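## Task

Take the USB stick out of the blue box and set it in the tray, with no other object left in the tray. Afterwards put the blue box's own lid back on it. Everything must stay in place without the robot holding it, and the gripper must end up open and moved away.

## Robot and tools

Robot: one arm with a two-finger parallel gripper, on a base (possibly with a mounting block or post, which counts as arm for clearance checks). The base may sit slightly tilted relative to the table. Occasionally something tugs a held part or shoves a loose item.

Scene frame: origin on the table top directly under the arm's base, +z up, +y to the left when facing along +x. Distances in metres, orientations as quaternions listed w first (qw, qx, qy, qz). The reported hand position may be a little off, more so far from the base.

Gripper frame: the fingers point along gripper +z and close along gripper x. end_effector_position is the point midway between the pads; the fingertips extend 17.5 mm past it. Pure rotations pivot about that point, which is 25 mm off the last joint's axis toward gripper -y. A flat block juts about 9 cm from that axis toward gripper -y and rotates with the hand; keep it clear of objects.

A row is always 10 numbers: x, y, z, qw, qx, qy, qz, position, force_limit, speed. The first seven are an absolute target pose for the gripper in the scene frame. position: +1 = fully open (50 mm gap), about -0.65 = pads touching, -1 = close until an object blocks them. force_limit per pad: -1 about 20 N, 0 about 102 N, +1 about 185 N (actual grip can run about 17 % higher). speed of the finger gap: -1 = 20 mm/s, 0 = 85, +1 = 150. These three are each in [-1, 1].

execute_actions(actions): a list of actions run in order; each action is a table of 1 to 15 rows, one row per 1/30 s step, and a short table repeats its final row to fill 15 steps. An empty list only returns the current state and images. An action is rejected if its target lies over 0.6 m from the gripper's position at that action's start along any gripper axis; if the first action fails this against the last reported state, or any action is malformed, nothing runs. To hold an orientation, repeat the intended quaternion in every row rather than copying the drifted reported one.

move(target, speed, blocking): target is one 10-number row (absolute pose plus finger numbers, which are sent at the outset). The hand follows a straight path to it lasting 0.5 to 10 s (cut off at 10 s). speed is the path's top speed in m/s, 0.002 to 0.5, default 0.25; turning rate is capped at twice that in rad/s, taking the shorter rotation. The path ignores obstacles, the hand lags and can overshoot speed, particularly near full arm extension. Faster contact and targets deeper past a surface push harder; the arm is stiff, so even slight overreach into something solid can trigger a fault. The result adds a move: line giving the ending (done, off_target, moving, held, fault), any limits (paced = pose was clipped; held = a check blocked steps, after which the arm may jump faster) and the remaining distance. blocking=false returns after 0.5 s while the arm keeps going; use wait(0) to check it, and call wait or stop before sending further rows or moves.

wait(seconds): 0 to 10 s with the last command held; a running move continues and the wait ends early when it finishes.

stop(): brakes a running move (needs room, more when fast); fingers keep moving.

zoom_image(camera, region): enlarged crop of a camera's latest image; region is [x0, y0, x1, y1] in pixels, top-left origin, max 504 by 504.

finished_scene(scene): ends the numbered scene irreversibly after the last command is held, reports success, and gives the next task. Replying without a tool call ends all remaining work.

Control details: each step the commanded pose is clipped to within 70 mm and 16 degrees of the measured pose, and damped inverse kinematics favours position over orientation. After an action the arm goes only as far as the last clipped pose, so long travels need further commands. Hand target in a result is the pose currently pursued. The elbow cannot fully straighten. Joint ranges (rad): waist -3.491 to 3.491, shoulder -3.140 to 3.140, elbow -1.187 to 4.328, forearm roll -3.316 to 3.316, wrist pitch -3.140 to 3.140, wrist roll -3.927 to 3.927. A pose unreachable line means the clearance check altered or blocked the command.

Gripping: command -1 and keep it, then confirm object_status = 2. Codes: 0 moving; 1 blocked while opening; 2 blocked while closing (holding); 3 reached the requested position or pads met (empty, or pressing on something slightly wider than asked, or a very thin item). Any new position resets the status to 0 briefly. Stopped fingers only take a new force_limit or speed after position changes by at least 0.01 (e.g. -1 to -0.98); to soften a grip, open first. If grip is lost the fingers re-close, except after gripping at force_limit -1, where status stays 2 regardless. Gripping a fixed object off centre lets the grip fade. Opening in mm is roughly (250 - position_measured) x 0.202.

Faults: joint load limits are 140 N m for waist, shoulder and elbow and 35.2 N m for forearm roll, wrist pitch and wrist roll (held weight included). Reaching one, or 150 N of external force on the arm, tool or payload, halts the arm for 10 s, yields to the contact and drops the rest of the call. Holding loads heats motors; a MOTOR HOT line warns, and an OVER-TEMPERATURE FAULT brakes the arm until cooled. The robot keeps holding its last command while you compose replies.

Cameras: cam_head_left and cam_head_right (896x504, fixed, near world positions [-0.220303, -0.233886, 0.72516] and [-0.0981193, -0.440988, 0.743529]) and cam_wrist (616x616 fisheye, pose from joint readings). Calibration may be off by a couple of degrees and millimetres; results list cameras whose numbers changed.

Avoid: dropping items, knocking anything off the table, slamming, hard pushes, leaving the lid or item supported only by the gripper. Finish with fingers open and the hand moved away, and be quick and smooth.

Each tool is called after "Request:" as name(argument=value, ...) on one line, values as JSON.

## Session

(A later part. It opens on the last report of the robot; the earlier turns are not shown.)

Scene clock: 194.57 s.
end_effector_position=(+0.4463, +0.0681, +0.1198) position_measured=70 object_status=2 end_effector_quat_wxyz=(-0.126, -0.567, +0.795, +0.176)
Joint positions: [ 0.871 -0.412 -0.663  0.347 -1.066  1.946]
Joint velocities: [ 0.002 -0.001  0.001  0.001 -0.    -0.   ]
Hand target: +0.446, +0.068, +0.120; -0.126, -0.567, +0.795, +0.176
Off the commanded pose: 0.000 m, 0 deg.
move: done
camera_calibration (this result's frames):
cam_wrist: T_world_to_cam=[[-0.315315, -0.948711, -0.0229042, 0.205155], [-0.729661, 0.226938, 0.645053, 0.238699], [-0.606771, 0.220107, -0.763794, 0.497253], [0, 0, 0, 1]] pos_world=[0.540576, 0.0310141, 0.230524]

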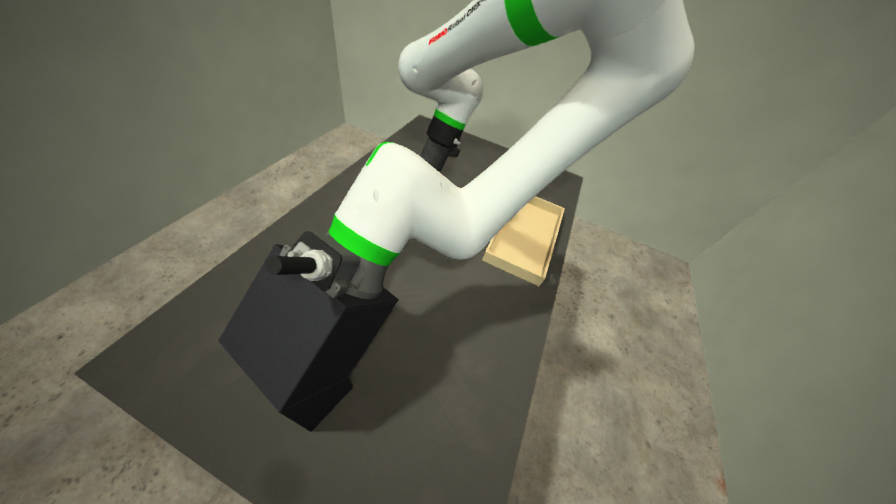

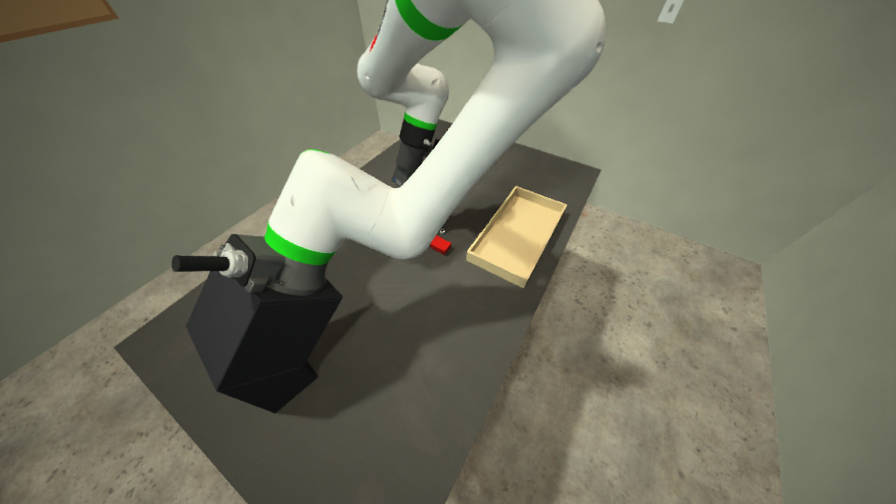

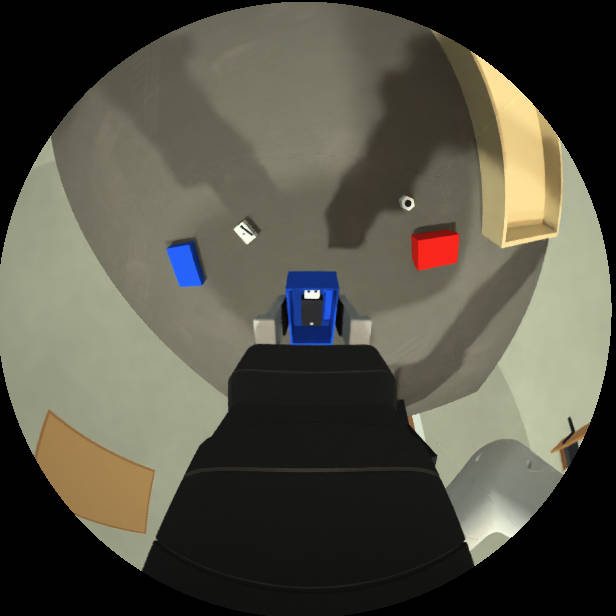

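Request:
move(target=[0.6, -0.3, 0.13, -0.0651, -0.2936, 0.9311, 0.2064, -1, -0.7, -0.5], speed=0.15)

Scene clock: 212.47 s.
end_effector_position=(+0.6008, -0.2995, +0.1291) position_measured=70 object_status=2 end_effector_quat_wxyz=(-0.065, -0.292, +0.931, +0.207)
Joint positions: [-0.407  0.006  0.263 -0.434 -1.436  2.801]
Joint velocities: [ 0.    -0.001  0.001 -0.     0.001  0.001]
Hand target: +0.601, -0.300, +0.129; -0.065, -0.292, +0.931, +0.207
Off the commanded pose: 0.001 m, 0 deg.
move: done
camera_calibration (this result's frames):
cam_wrist: T_world_to_cam=[[-0.814259, -0.580036, -0.0232526, 0.315531], [-0.455115, 0.613005, 0.645829, 0.379414], [-0.36035, 0.536455, -0.763128, 0.625597], [0, 0, 0, 1]] pos_world=[0.655035, -0.385168, 0.23971]

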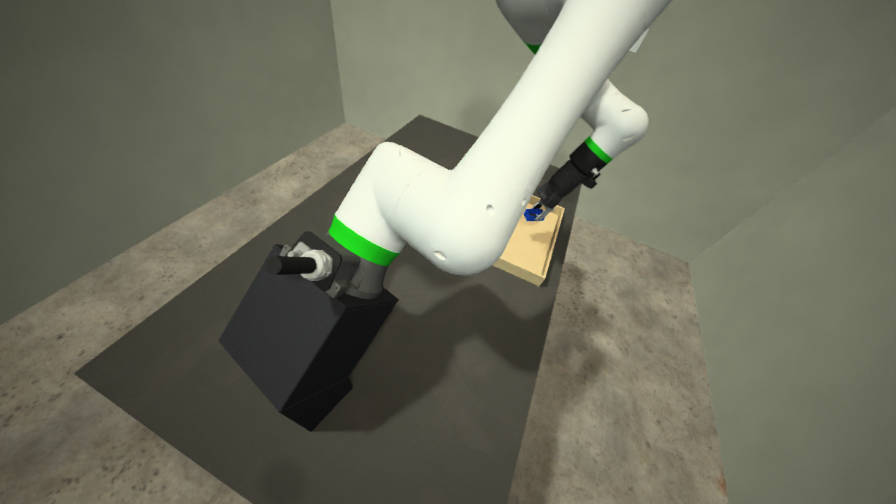

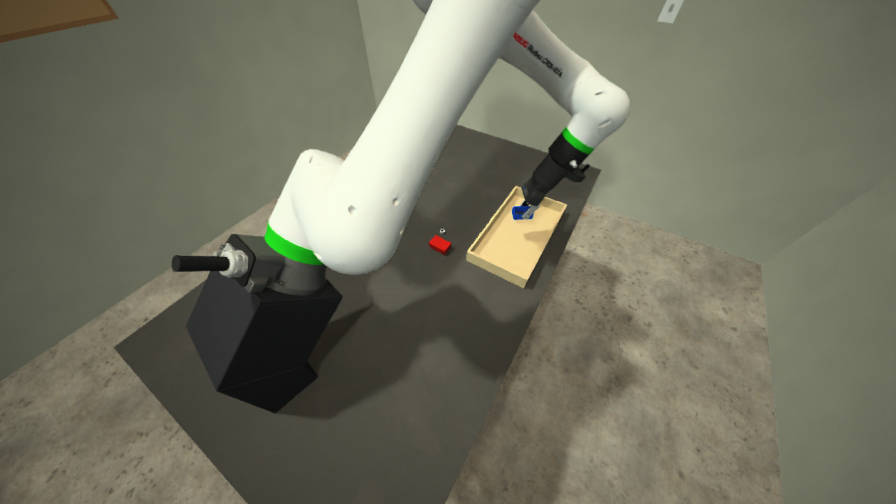

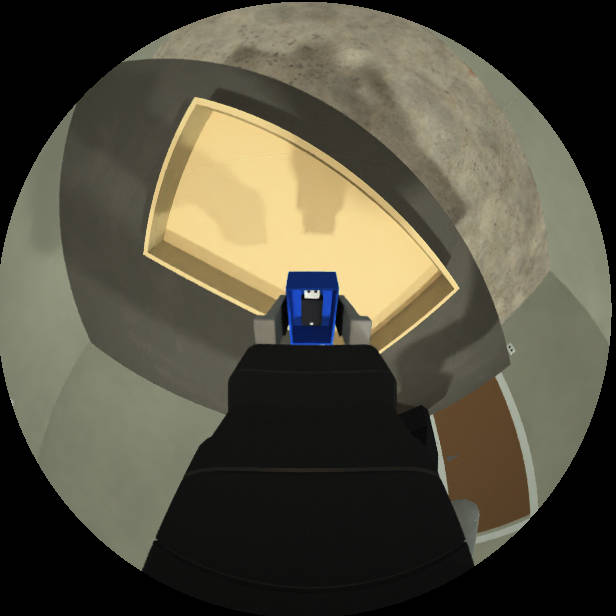

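Request:
move(target=[0.6, -0.3, 0.11, 0.0778, -0.2904, 0.9212, -0.2468, -1, -0.7, -0.5], speed=0.15)

Scene clock: 221.20 s.
end_effector_position=(+0.5995, -0.2989, +0.1099) position_measured=70 object_status=2 end_effector_quat_wxyz=(+0.029, -0.280, +0.930, -0.238)
Joint positions: [-0.418 -0.398 -0.851  2.095 -0.108  0.464]
Joint velocities: [-0.082 -0.004  0.019  0.274  0.04  -0.245]
Hand target: +0.600, -0.299, +0.110; +0.029, -0.280, +0.929, -0.239
Off the commanded pose: 0.001 m, 6 deg.
move: off_target
camera_calibration (this result's frames):
cam_wrist: T_world_to_cam=[[-0.828673, -0.554774, 0.0743391, 0.319913], [-0.5569, 0.803832, -0.209085, 0.602822], [0.0562388, -0.214663, -0.975068, 0.159228], [0, 0, 0, 1]] pos_world=[0.59186, -0.272908, 0.257517]

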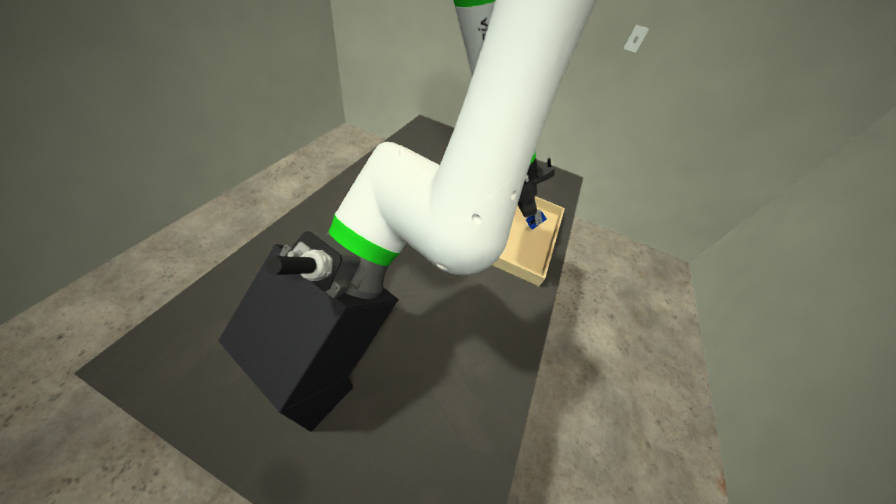

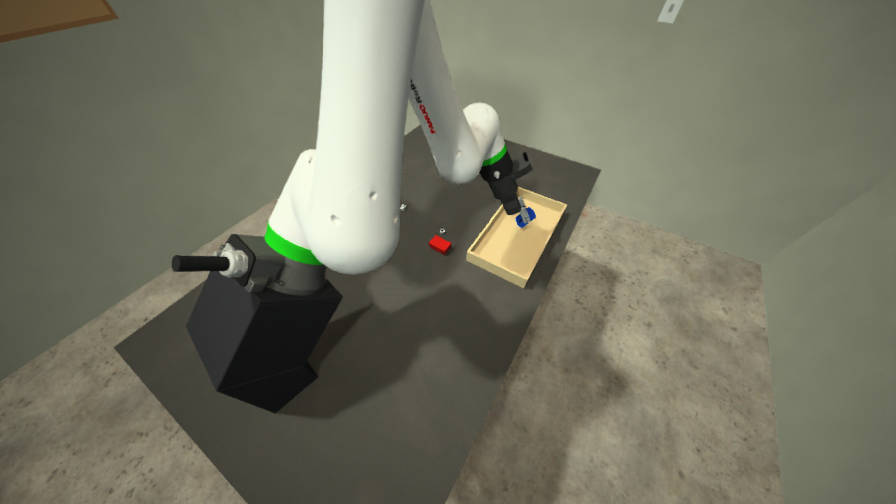

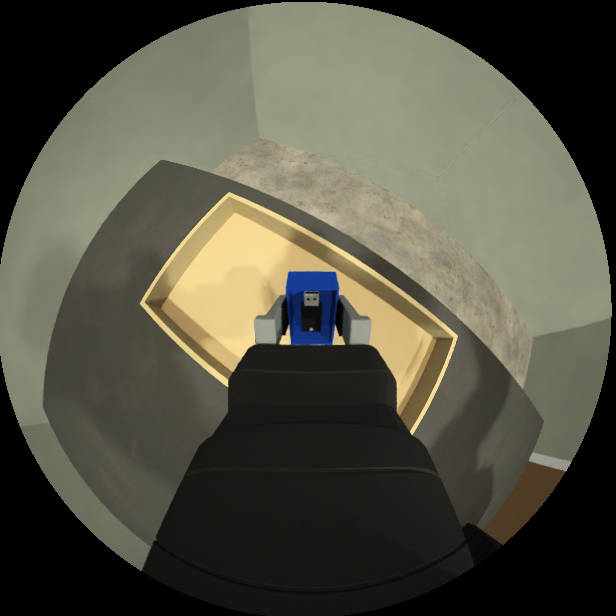

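Request:
move(target=[0.6, -0.3, 0.11, 0.1504, -0.2604, 0.8259, -0.4769, -1, -0.7, -0.5], speed=0.1)

Scene clock: 227.60 s.
end_effector_position=(+0.5999, -0.3004, +0.1101) position_measured=70 object_status=2 end_effector_quat_wxyz=(+0.150, -0.260, +0.826, -0.477)
Joint positions: [-0.375 -0.076 -0.935  2.728 -1.048 -0.267]
Joint velocities: [-0.001  0.    -0.    -0.001 -0.002  0.001]
Hand target: +0.600, -0.300, +0.110; +0.150, -0.260, +0.826, -0.477
Off the commanded pose: 0.000 m, 0 deg.
move: done
camera_calibration (this result's frames):
cam_wrist: T_world_to_cam=[[-0.805418, -0.592634, 0.00929617, 0.301178], [-0.425933, 0.567815, -0.704391, 0.50931], [0.412167, -0.571289, -0.709751, -0.190776], [0, 0, 0, 1]] pos_world=[0.538138, -0.219694, 0.22055]

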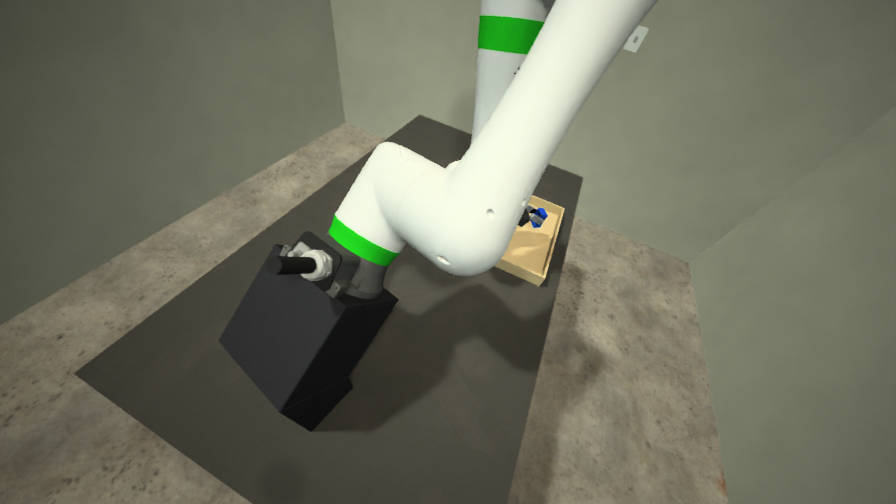

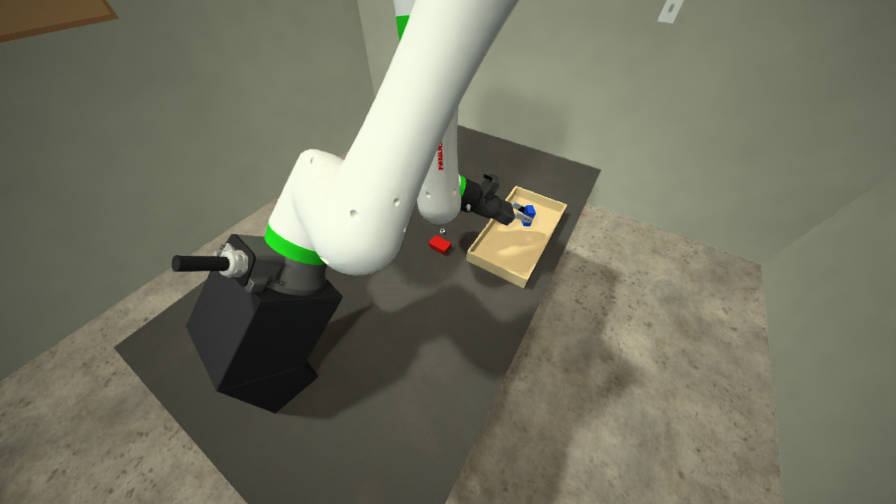

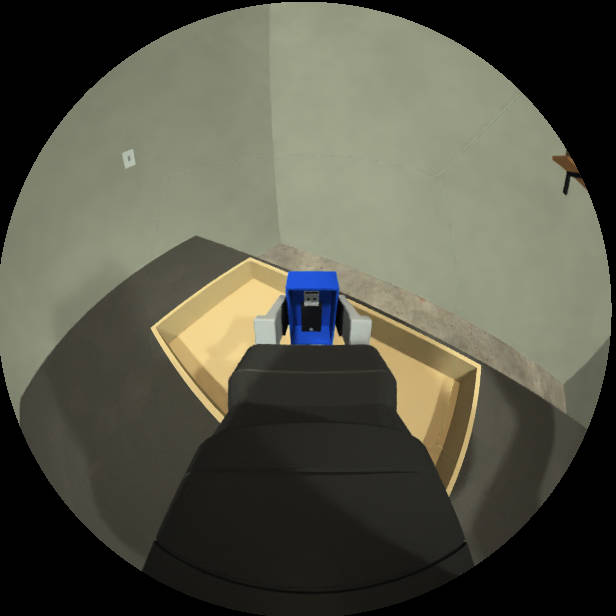

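Request:
execute_actions(actions=[])

Scene clock: 247.77 s.
end_effector_position=(+0.6000, -0.3004, +0.1101) position_measured=70 object_status=2 end_effector_quat_wxyz=(+0.150, -0.260, +0.826, -0.477)
Joint positions: [-0.375 -0.076 -0.935  2.728 -1.048 -0.267]
Joint velocities: [-0.001  0.    -0.    -0.    -0.    -0.001]
Hand target: +0.600, -0.300, +0.110; +0.150, -0.260, +0.826, -0.477
Off the commanded pose: 0.000 m, 0 deg.
camera_calibration (this result's frames):
cam_wrist: T_world_to_cam=[[-0.805365, -0.592706, 0.00927388, 0.301208], [-0.425898, 0.567684, -0.704518, 0.509365], [0.412307, -0.571344, -0.709626, -0.190943], [0, 0, 0, 1]] pos_world=[0.538247, -0.219725, 0.220565]

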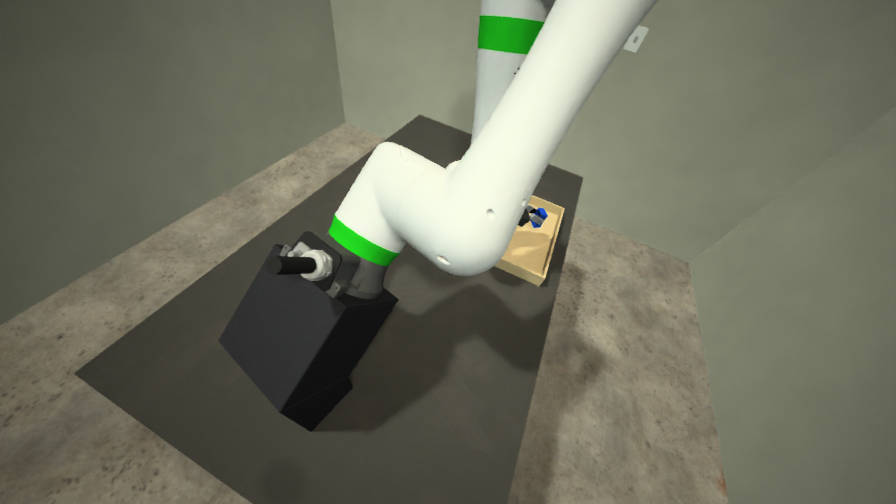

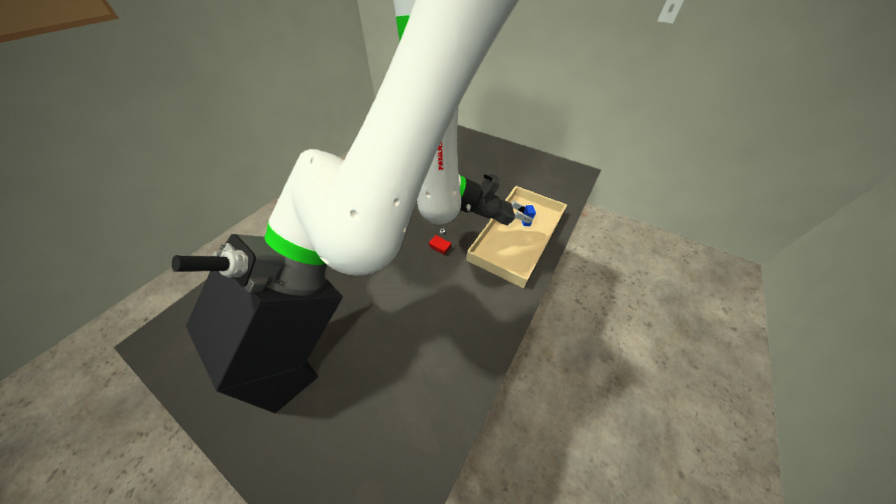

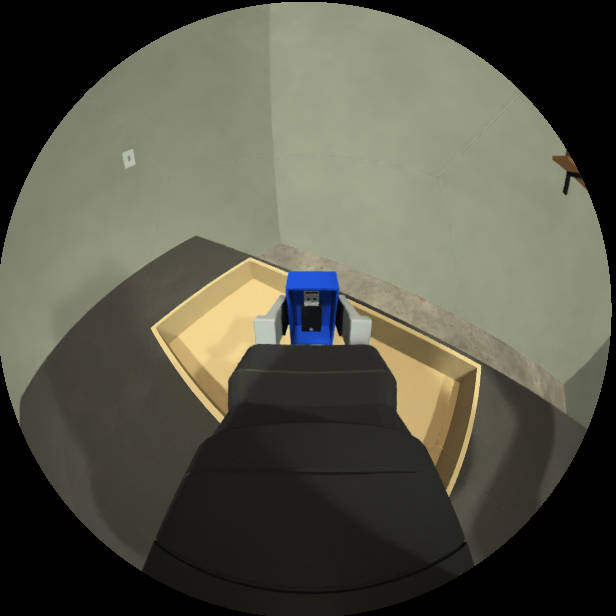

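Request:
move(target=[0.60, -0.30, 0.125, 0.2032, -0.2217, 0.7032, -0.6443, -1, -0.7, -0.5], speed=0.1)

Scene clock: 262.50 s.
end_effector_position=(+0.6005, -0.3004, +0.1253) position_measured=70 object_status=2 end_effector_quat_wxyz=(+0.203, -0.222, +0.703, -0.644)
Joint positions: [-0.215  0.351 -0.833  2.471 -1.787 -0.345]
Joint velocities: [ 0.002  0.     0.    -0.     0.001 -0.   ]
Hand target: +0.600, -0.300, +0.125; +0.203, -0.222, +0.703, -0.644
Off the commanded pose: 0.001 m, 0 deg.
move: done
camera_calibration (this result's frames):
cam_wrist: T_world_to_cam=[[-0.80826, -0.588558, 0.0177639, 0.303405], [-0.21677, 0.269367, -0.938324, 0.334374], [0.547473, -0.762261, -0.3453, -0.364548], [0, 0, 0, 1]] pos_world=[0.517293, -0.189379, 0.182483]

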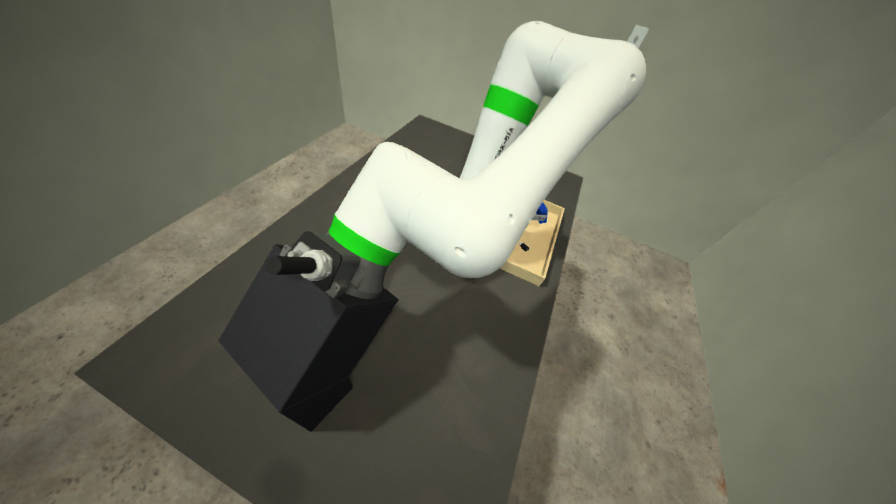

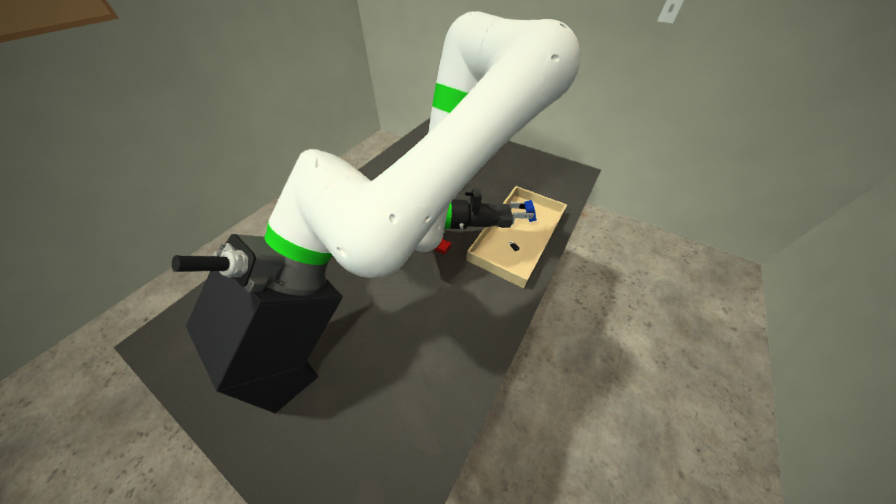

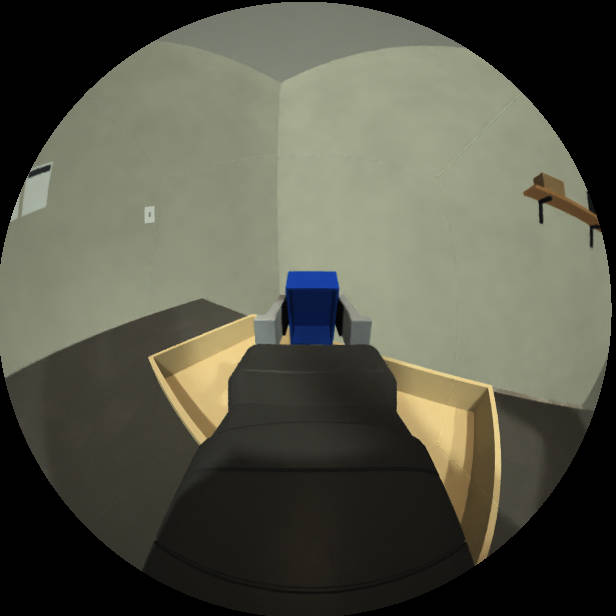

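Request:
move(target=[0.60, -0.30, 0.125, 0.0778, -0.2904, 0.9212, -0.2468, -1, -0.7, -0.5], speed=0.15)

Request:
move(target=[0.60, -0.30, 0.125, -0.0651, -0.2936, 0.9311, 0.2064, -1, -0.7, -0.5], speed=0.15)

Scene clock: 277.23 s.
end_effector_position=(+0.5996, -0.2990, +0.1243) position_measured=70 object_status=2 end_effector_quat_wxyz=(+0.039, -0.270, +0.916, -0.293)
Joint positions: [-0.592 -0.439 -0.664  3.174  0.081 -0.56 ]
Joint velocities: [-0.023 -0.008 -0.086 -0.352 -0.044  0.359]
Hand target: +0.600, -0.299, +0.124; +0.039, -0.270, +0.917, -0.292
Off the commanded pose: 0.001 m, 7 deg.
move: off_target
camera_calibration (this result's frames):
cam_wrist: T_world_to_cam=[[-0.837395, -0.540226, 0.0832125, 0.327261], [-0.535783, 0.781125, -0.320594, 0.600397], [0.108194, -0.313048, -0.943555, 0.108793], [0, 0, 0, 1]] pos_world=[0.583958, -0.258133, 0.267904]

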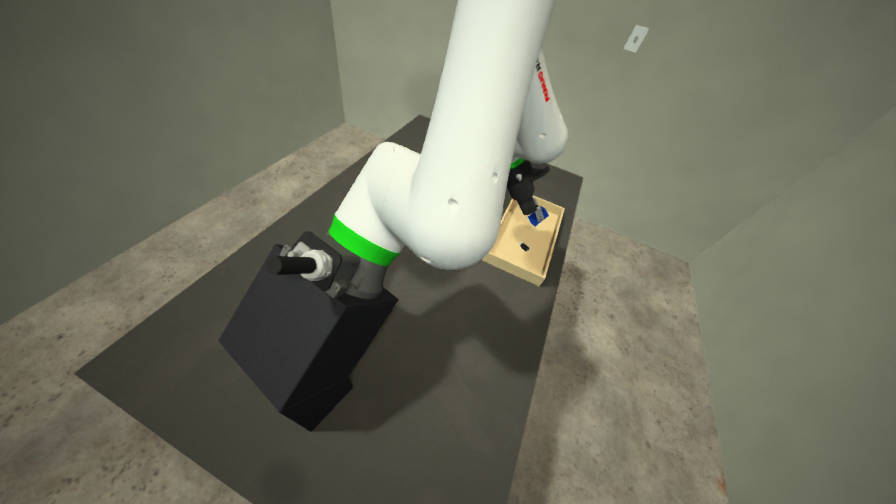

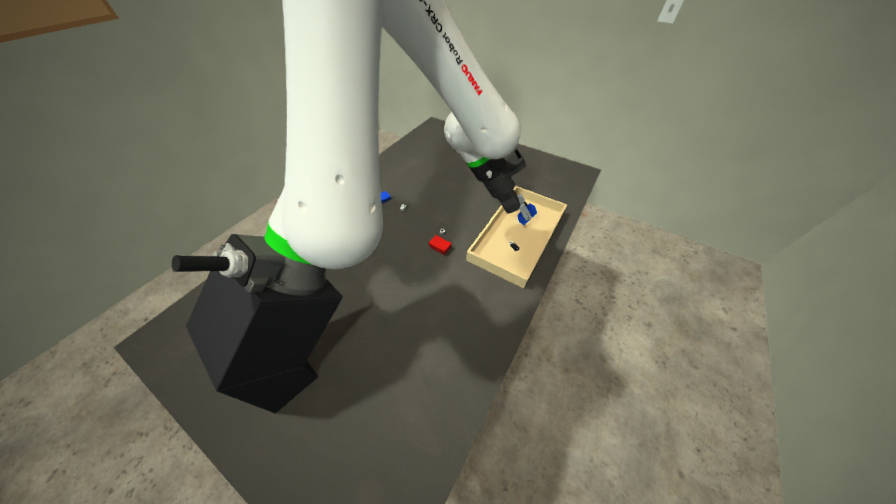

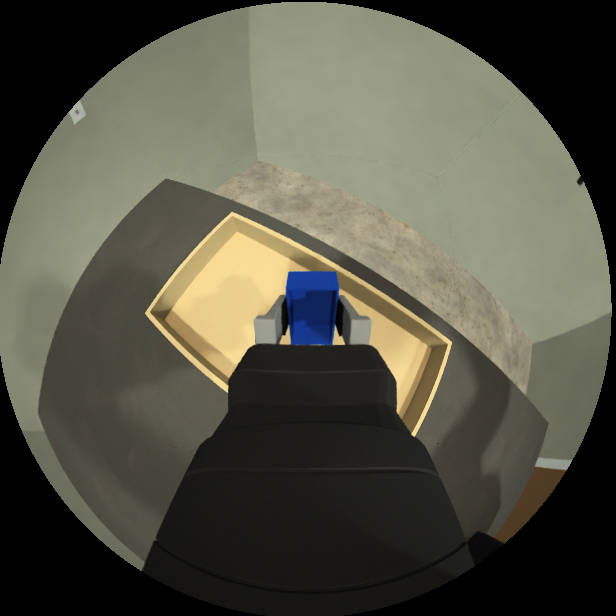

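Scene clock: 281.00 s.
end_effector_position=(+0.6008, -0.2998, +0.1260) position_measured=70 object_status=2 end_effector_quat_wxyz=(-0.064, -0.294, +0.931, +0.207)
Joint positions: [-0.916  0.01  -0.029  2.566  1.428  0.252]
Joint velocities: [-0.001  0.     0.    -0.     0.001 -0.001]
Hand target: +0.601, -0.300, +0.126; -0.064, -0.294, +0.931, +0.207
Off the commanded pose: 0.001 m, 0 deg.
move: done
camera_calibration (this result's frames):
cam_wrist: T_world_to_cam=[[-0.813064, -0.581652, -0.0246636, 0.314285], [-0.457426, 0.61206, 0.645092, 0.382772], [-0.360123, 0.535783, -0.763707, 0.623092], [0, 0, 0, 1]] pos_world=[0.655014, -0.385318, 0.236688]

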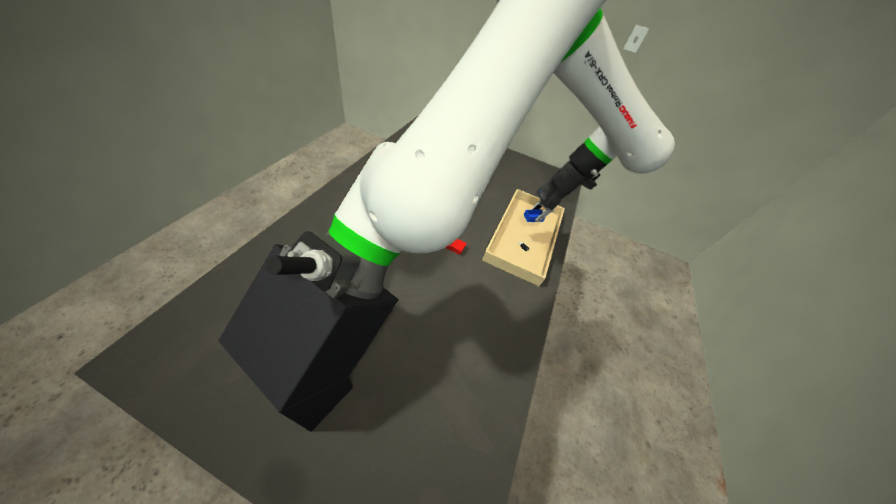

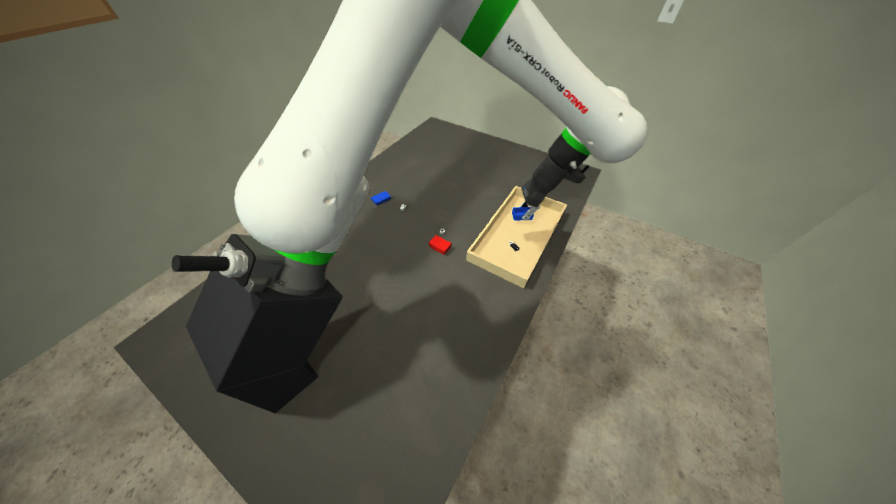

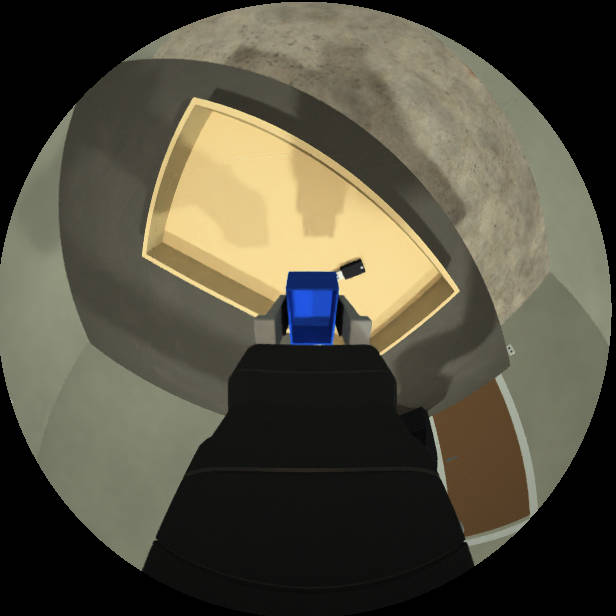

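Request:
move(target=[0.58, 0.03, 0.11, -0.1257, -0.5669, 0.7948, 0.1762, -1, -0.7, -0.5], speed=0.2)

Scene clock: 316.10 s.
end_effector_position=(+0.5787, +0.0294, +0.1107) position_measured=70 object_status=2 end_effector_quat_wxyz=(-0.128, -0.567, +0.794, +0.176)
Joint positions: [-0.071 -0.19  -0.188  3.103  1.167 -0.116]
Joint velocities: [ 0.002  0.    -0.    -0.    -0.     0.   ]
Hand target: +0.579, +0.029, +0.111; -0.128, -0.567, +0.794, +0.176
Off the commanded pose: 0.002 m, 0 deg.
move: done
camera_calibration (this result's frames):
cam_wrist: T_world_to_cam=[[-0.31374, -0.949299, -0.0199619, 0.208722], [-0.72846, 0.227162, 0.646331, 0.349063], [-0.609027, 0.217321, -0.762796, 0.580426], [0, 0, 0, 1]] pos_world=[0.673257, -0.00729322, 0.221303]

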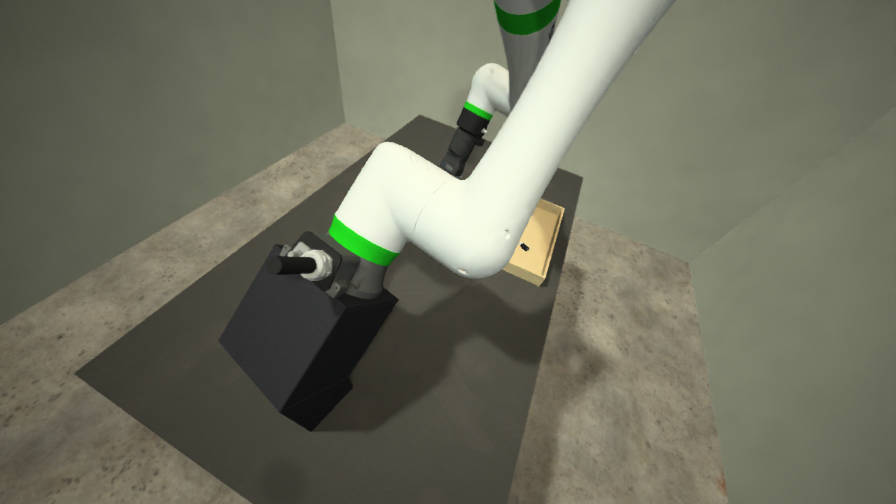

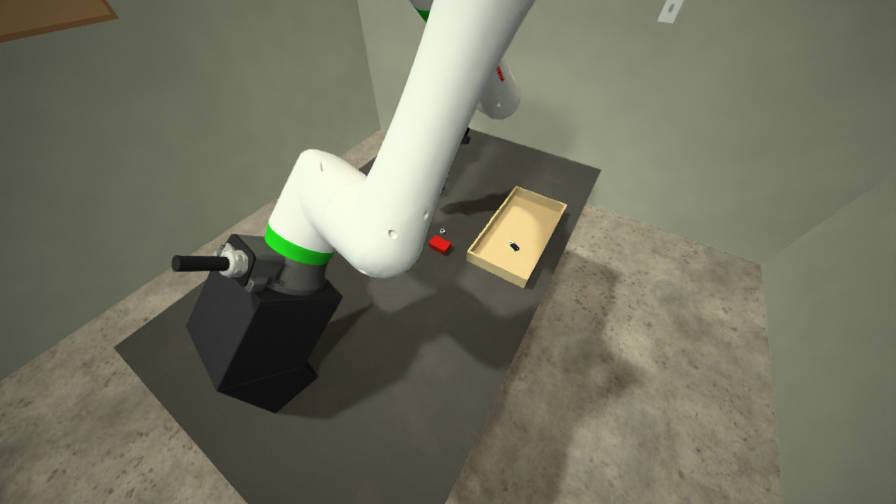

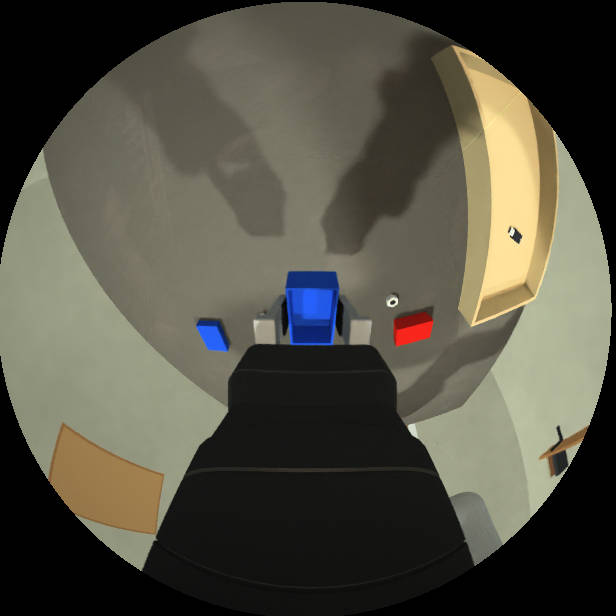

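Request:
move(target=[0.58, 0.03, 0.036, -0.1257, -0.5669, 0.7948, 0.1762, -1, -0.7, -0.5], speed=0.08)

Request:
move(target=[0.58, 0.03, 0.028, -0.1257, -0.5669, 0.7948, 0.1762, -1, -0.7, -0.5], speed=0.01)

Scene clock: 342.00 s.
end_effector_position=(+0.5799, +0.0302, +0.0361) position_measured=70 object_status=2 end_effector_quat_wxyz=(-0.126, -0.567, +0.795, +0.176)
Joint positions: [-0.075 -0.047 -0.179  3.095  1.032 -0.104]
Joint velocities: [-0.     0.001 -0.     0.001  0.     0.001]
Hand target: +0.580, +0.030, +0.036; -0.126, -0.567, +0.795, +0.176
Off the commanded pose: 0.000 m, 0 deg.
move: done
camera_calibration (this result's frames):
cam_wrist: T_world_to_cam=[[-0.315717, -0.948571, -0.0231496, 0.209604], [-0.729487, 0.227052, 0.64521, 0.398617], [-0.606772, 0.220591, -0.763654, 0.522763], [0, 0, 0, 1]] pos_world=[0.674159, -0.00699996, 0.14687]

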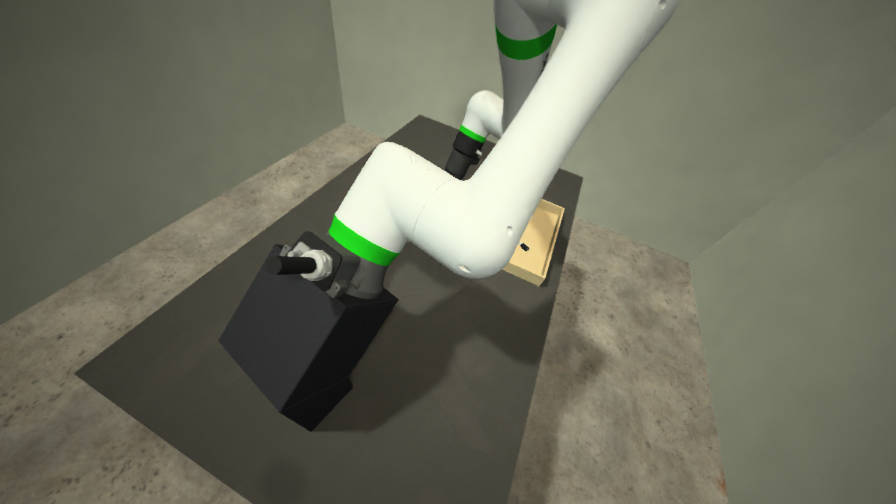

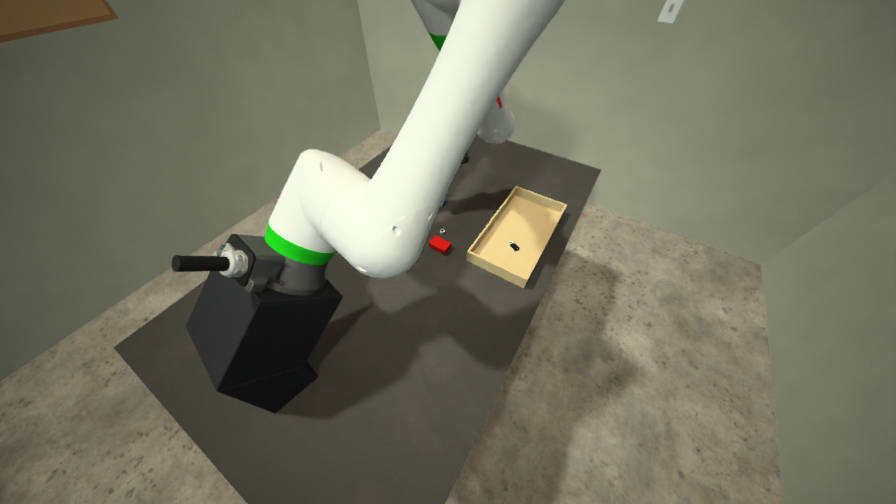

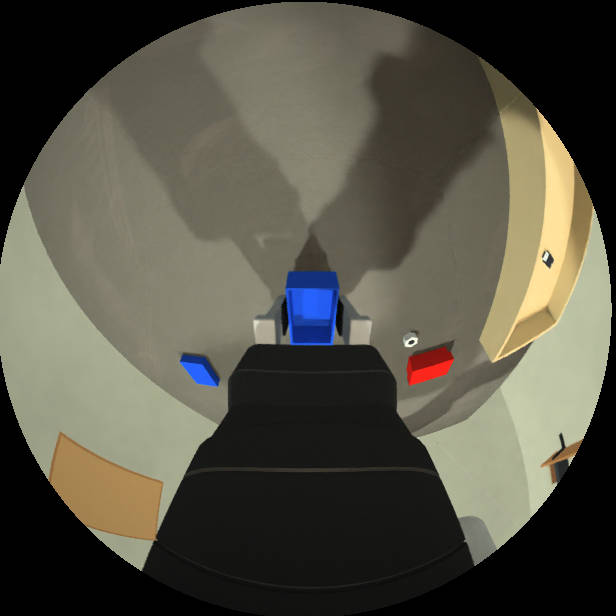

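Scene clock: 343.03 s.
end_effector_position=(+0.5800, +0.0300, +0.0280) position_measured=70 object_status=2 end_effector_quat_wxyz=(-0.126, -0.567, +0.795, +0.176)
Joint positions: [-0.076 -0.03  -0.175  3.094  1.019 -0.102]
Joint velocities: [-0.002 -0.    -0.    -0.     0.    -0.001]
Hand target: +0.580, +0.030, +0.028; -0.126, -0.567, +0.795, +0.176
Off the commanded pose: 0.000 m, 0 deg.
move: done
camera_calibration (this result's frames):
cam_wrist: T_world_to_cam=[[-0.315649, -0.948594, -0.0231242, 0.20927], [-0.729475, 0.227007, 0.645239, 0.403939], [-0.606821, 0.220538, -0.763631, 0.516667], [0, 0, 0, 1]] pos_world=[0.674244, -0.00712905, 0.138745]

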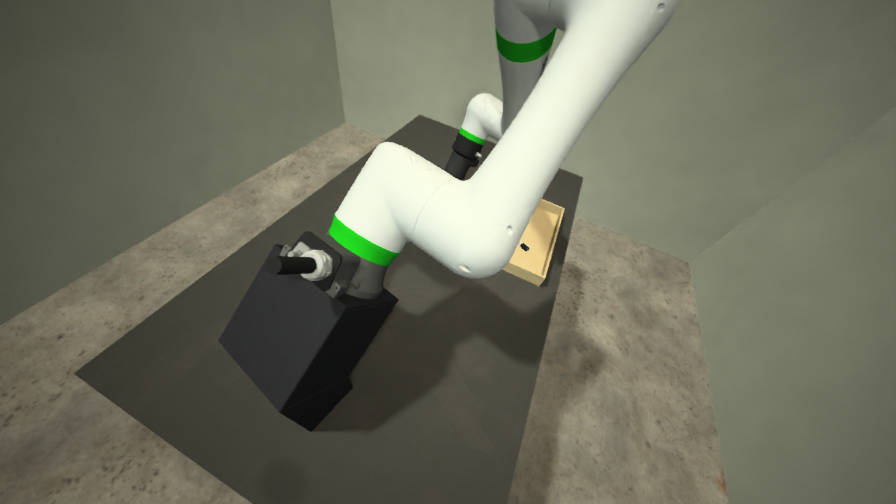

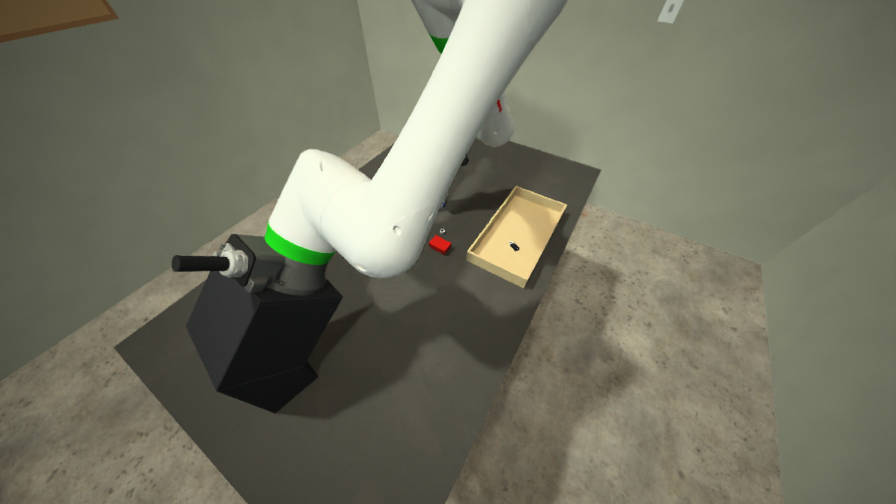

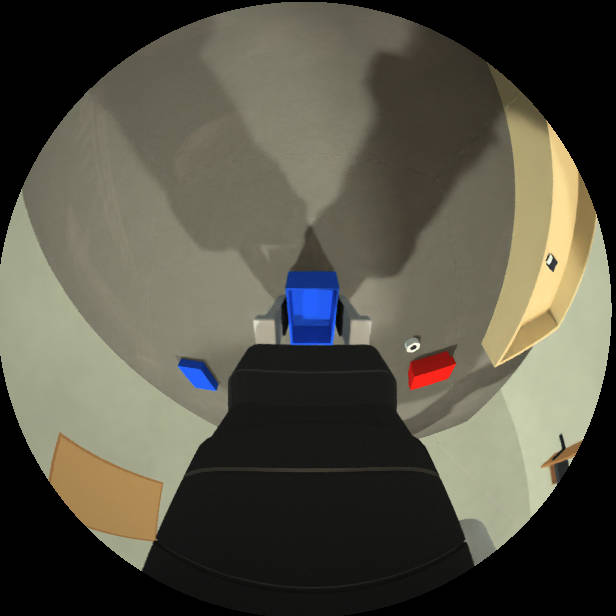

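Request:
zoom_image(camera="cam_wrist", region=[232, 210, 392, 350])

Region (232, 210, 392, 350) of cam_wrist's 616x616 image, scaled by 3.150, with more detail than that image has; it fills the top 441 rows of this view, and the rest is white.

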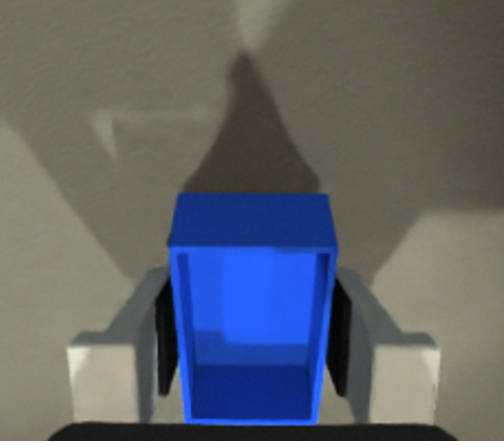

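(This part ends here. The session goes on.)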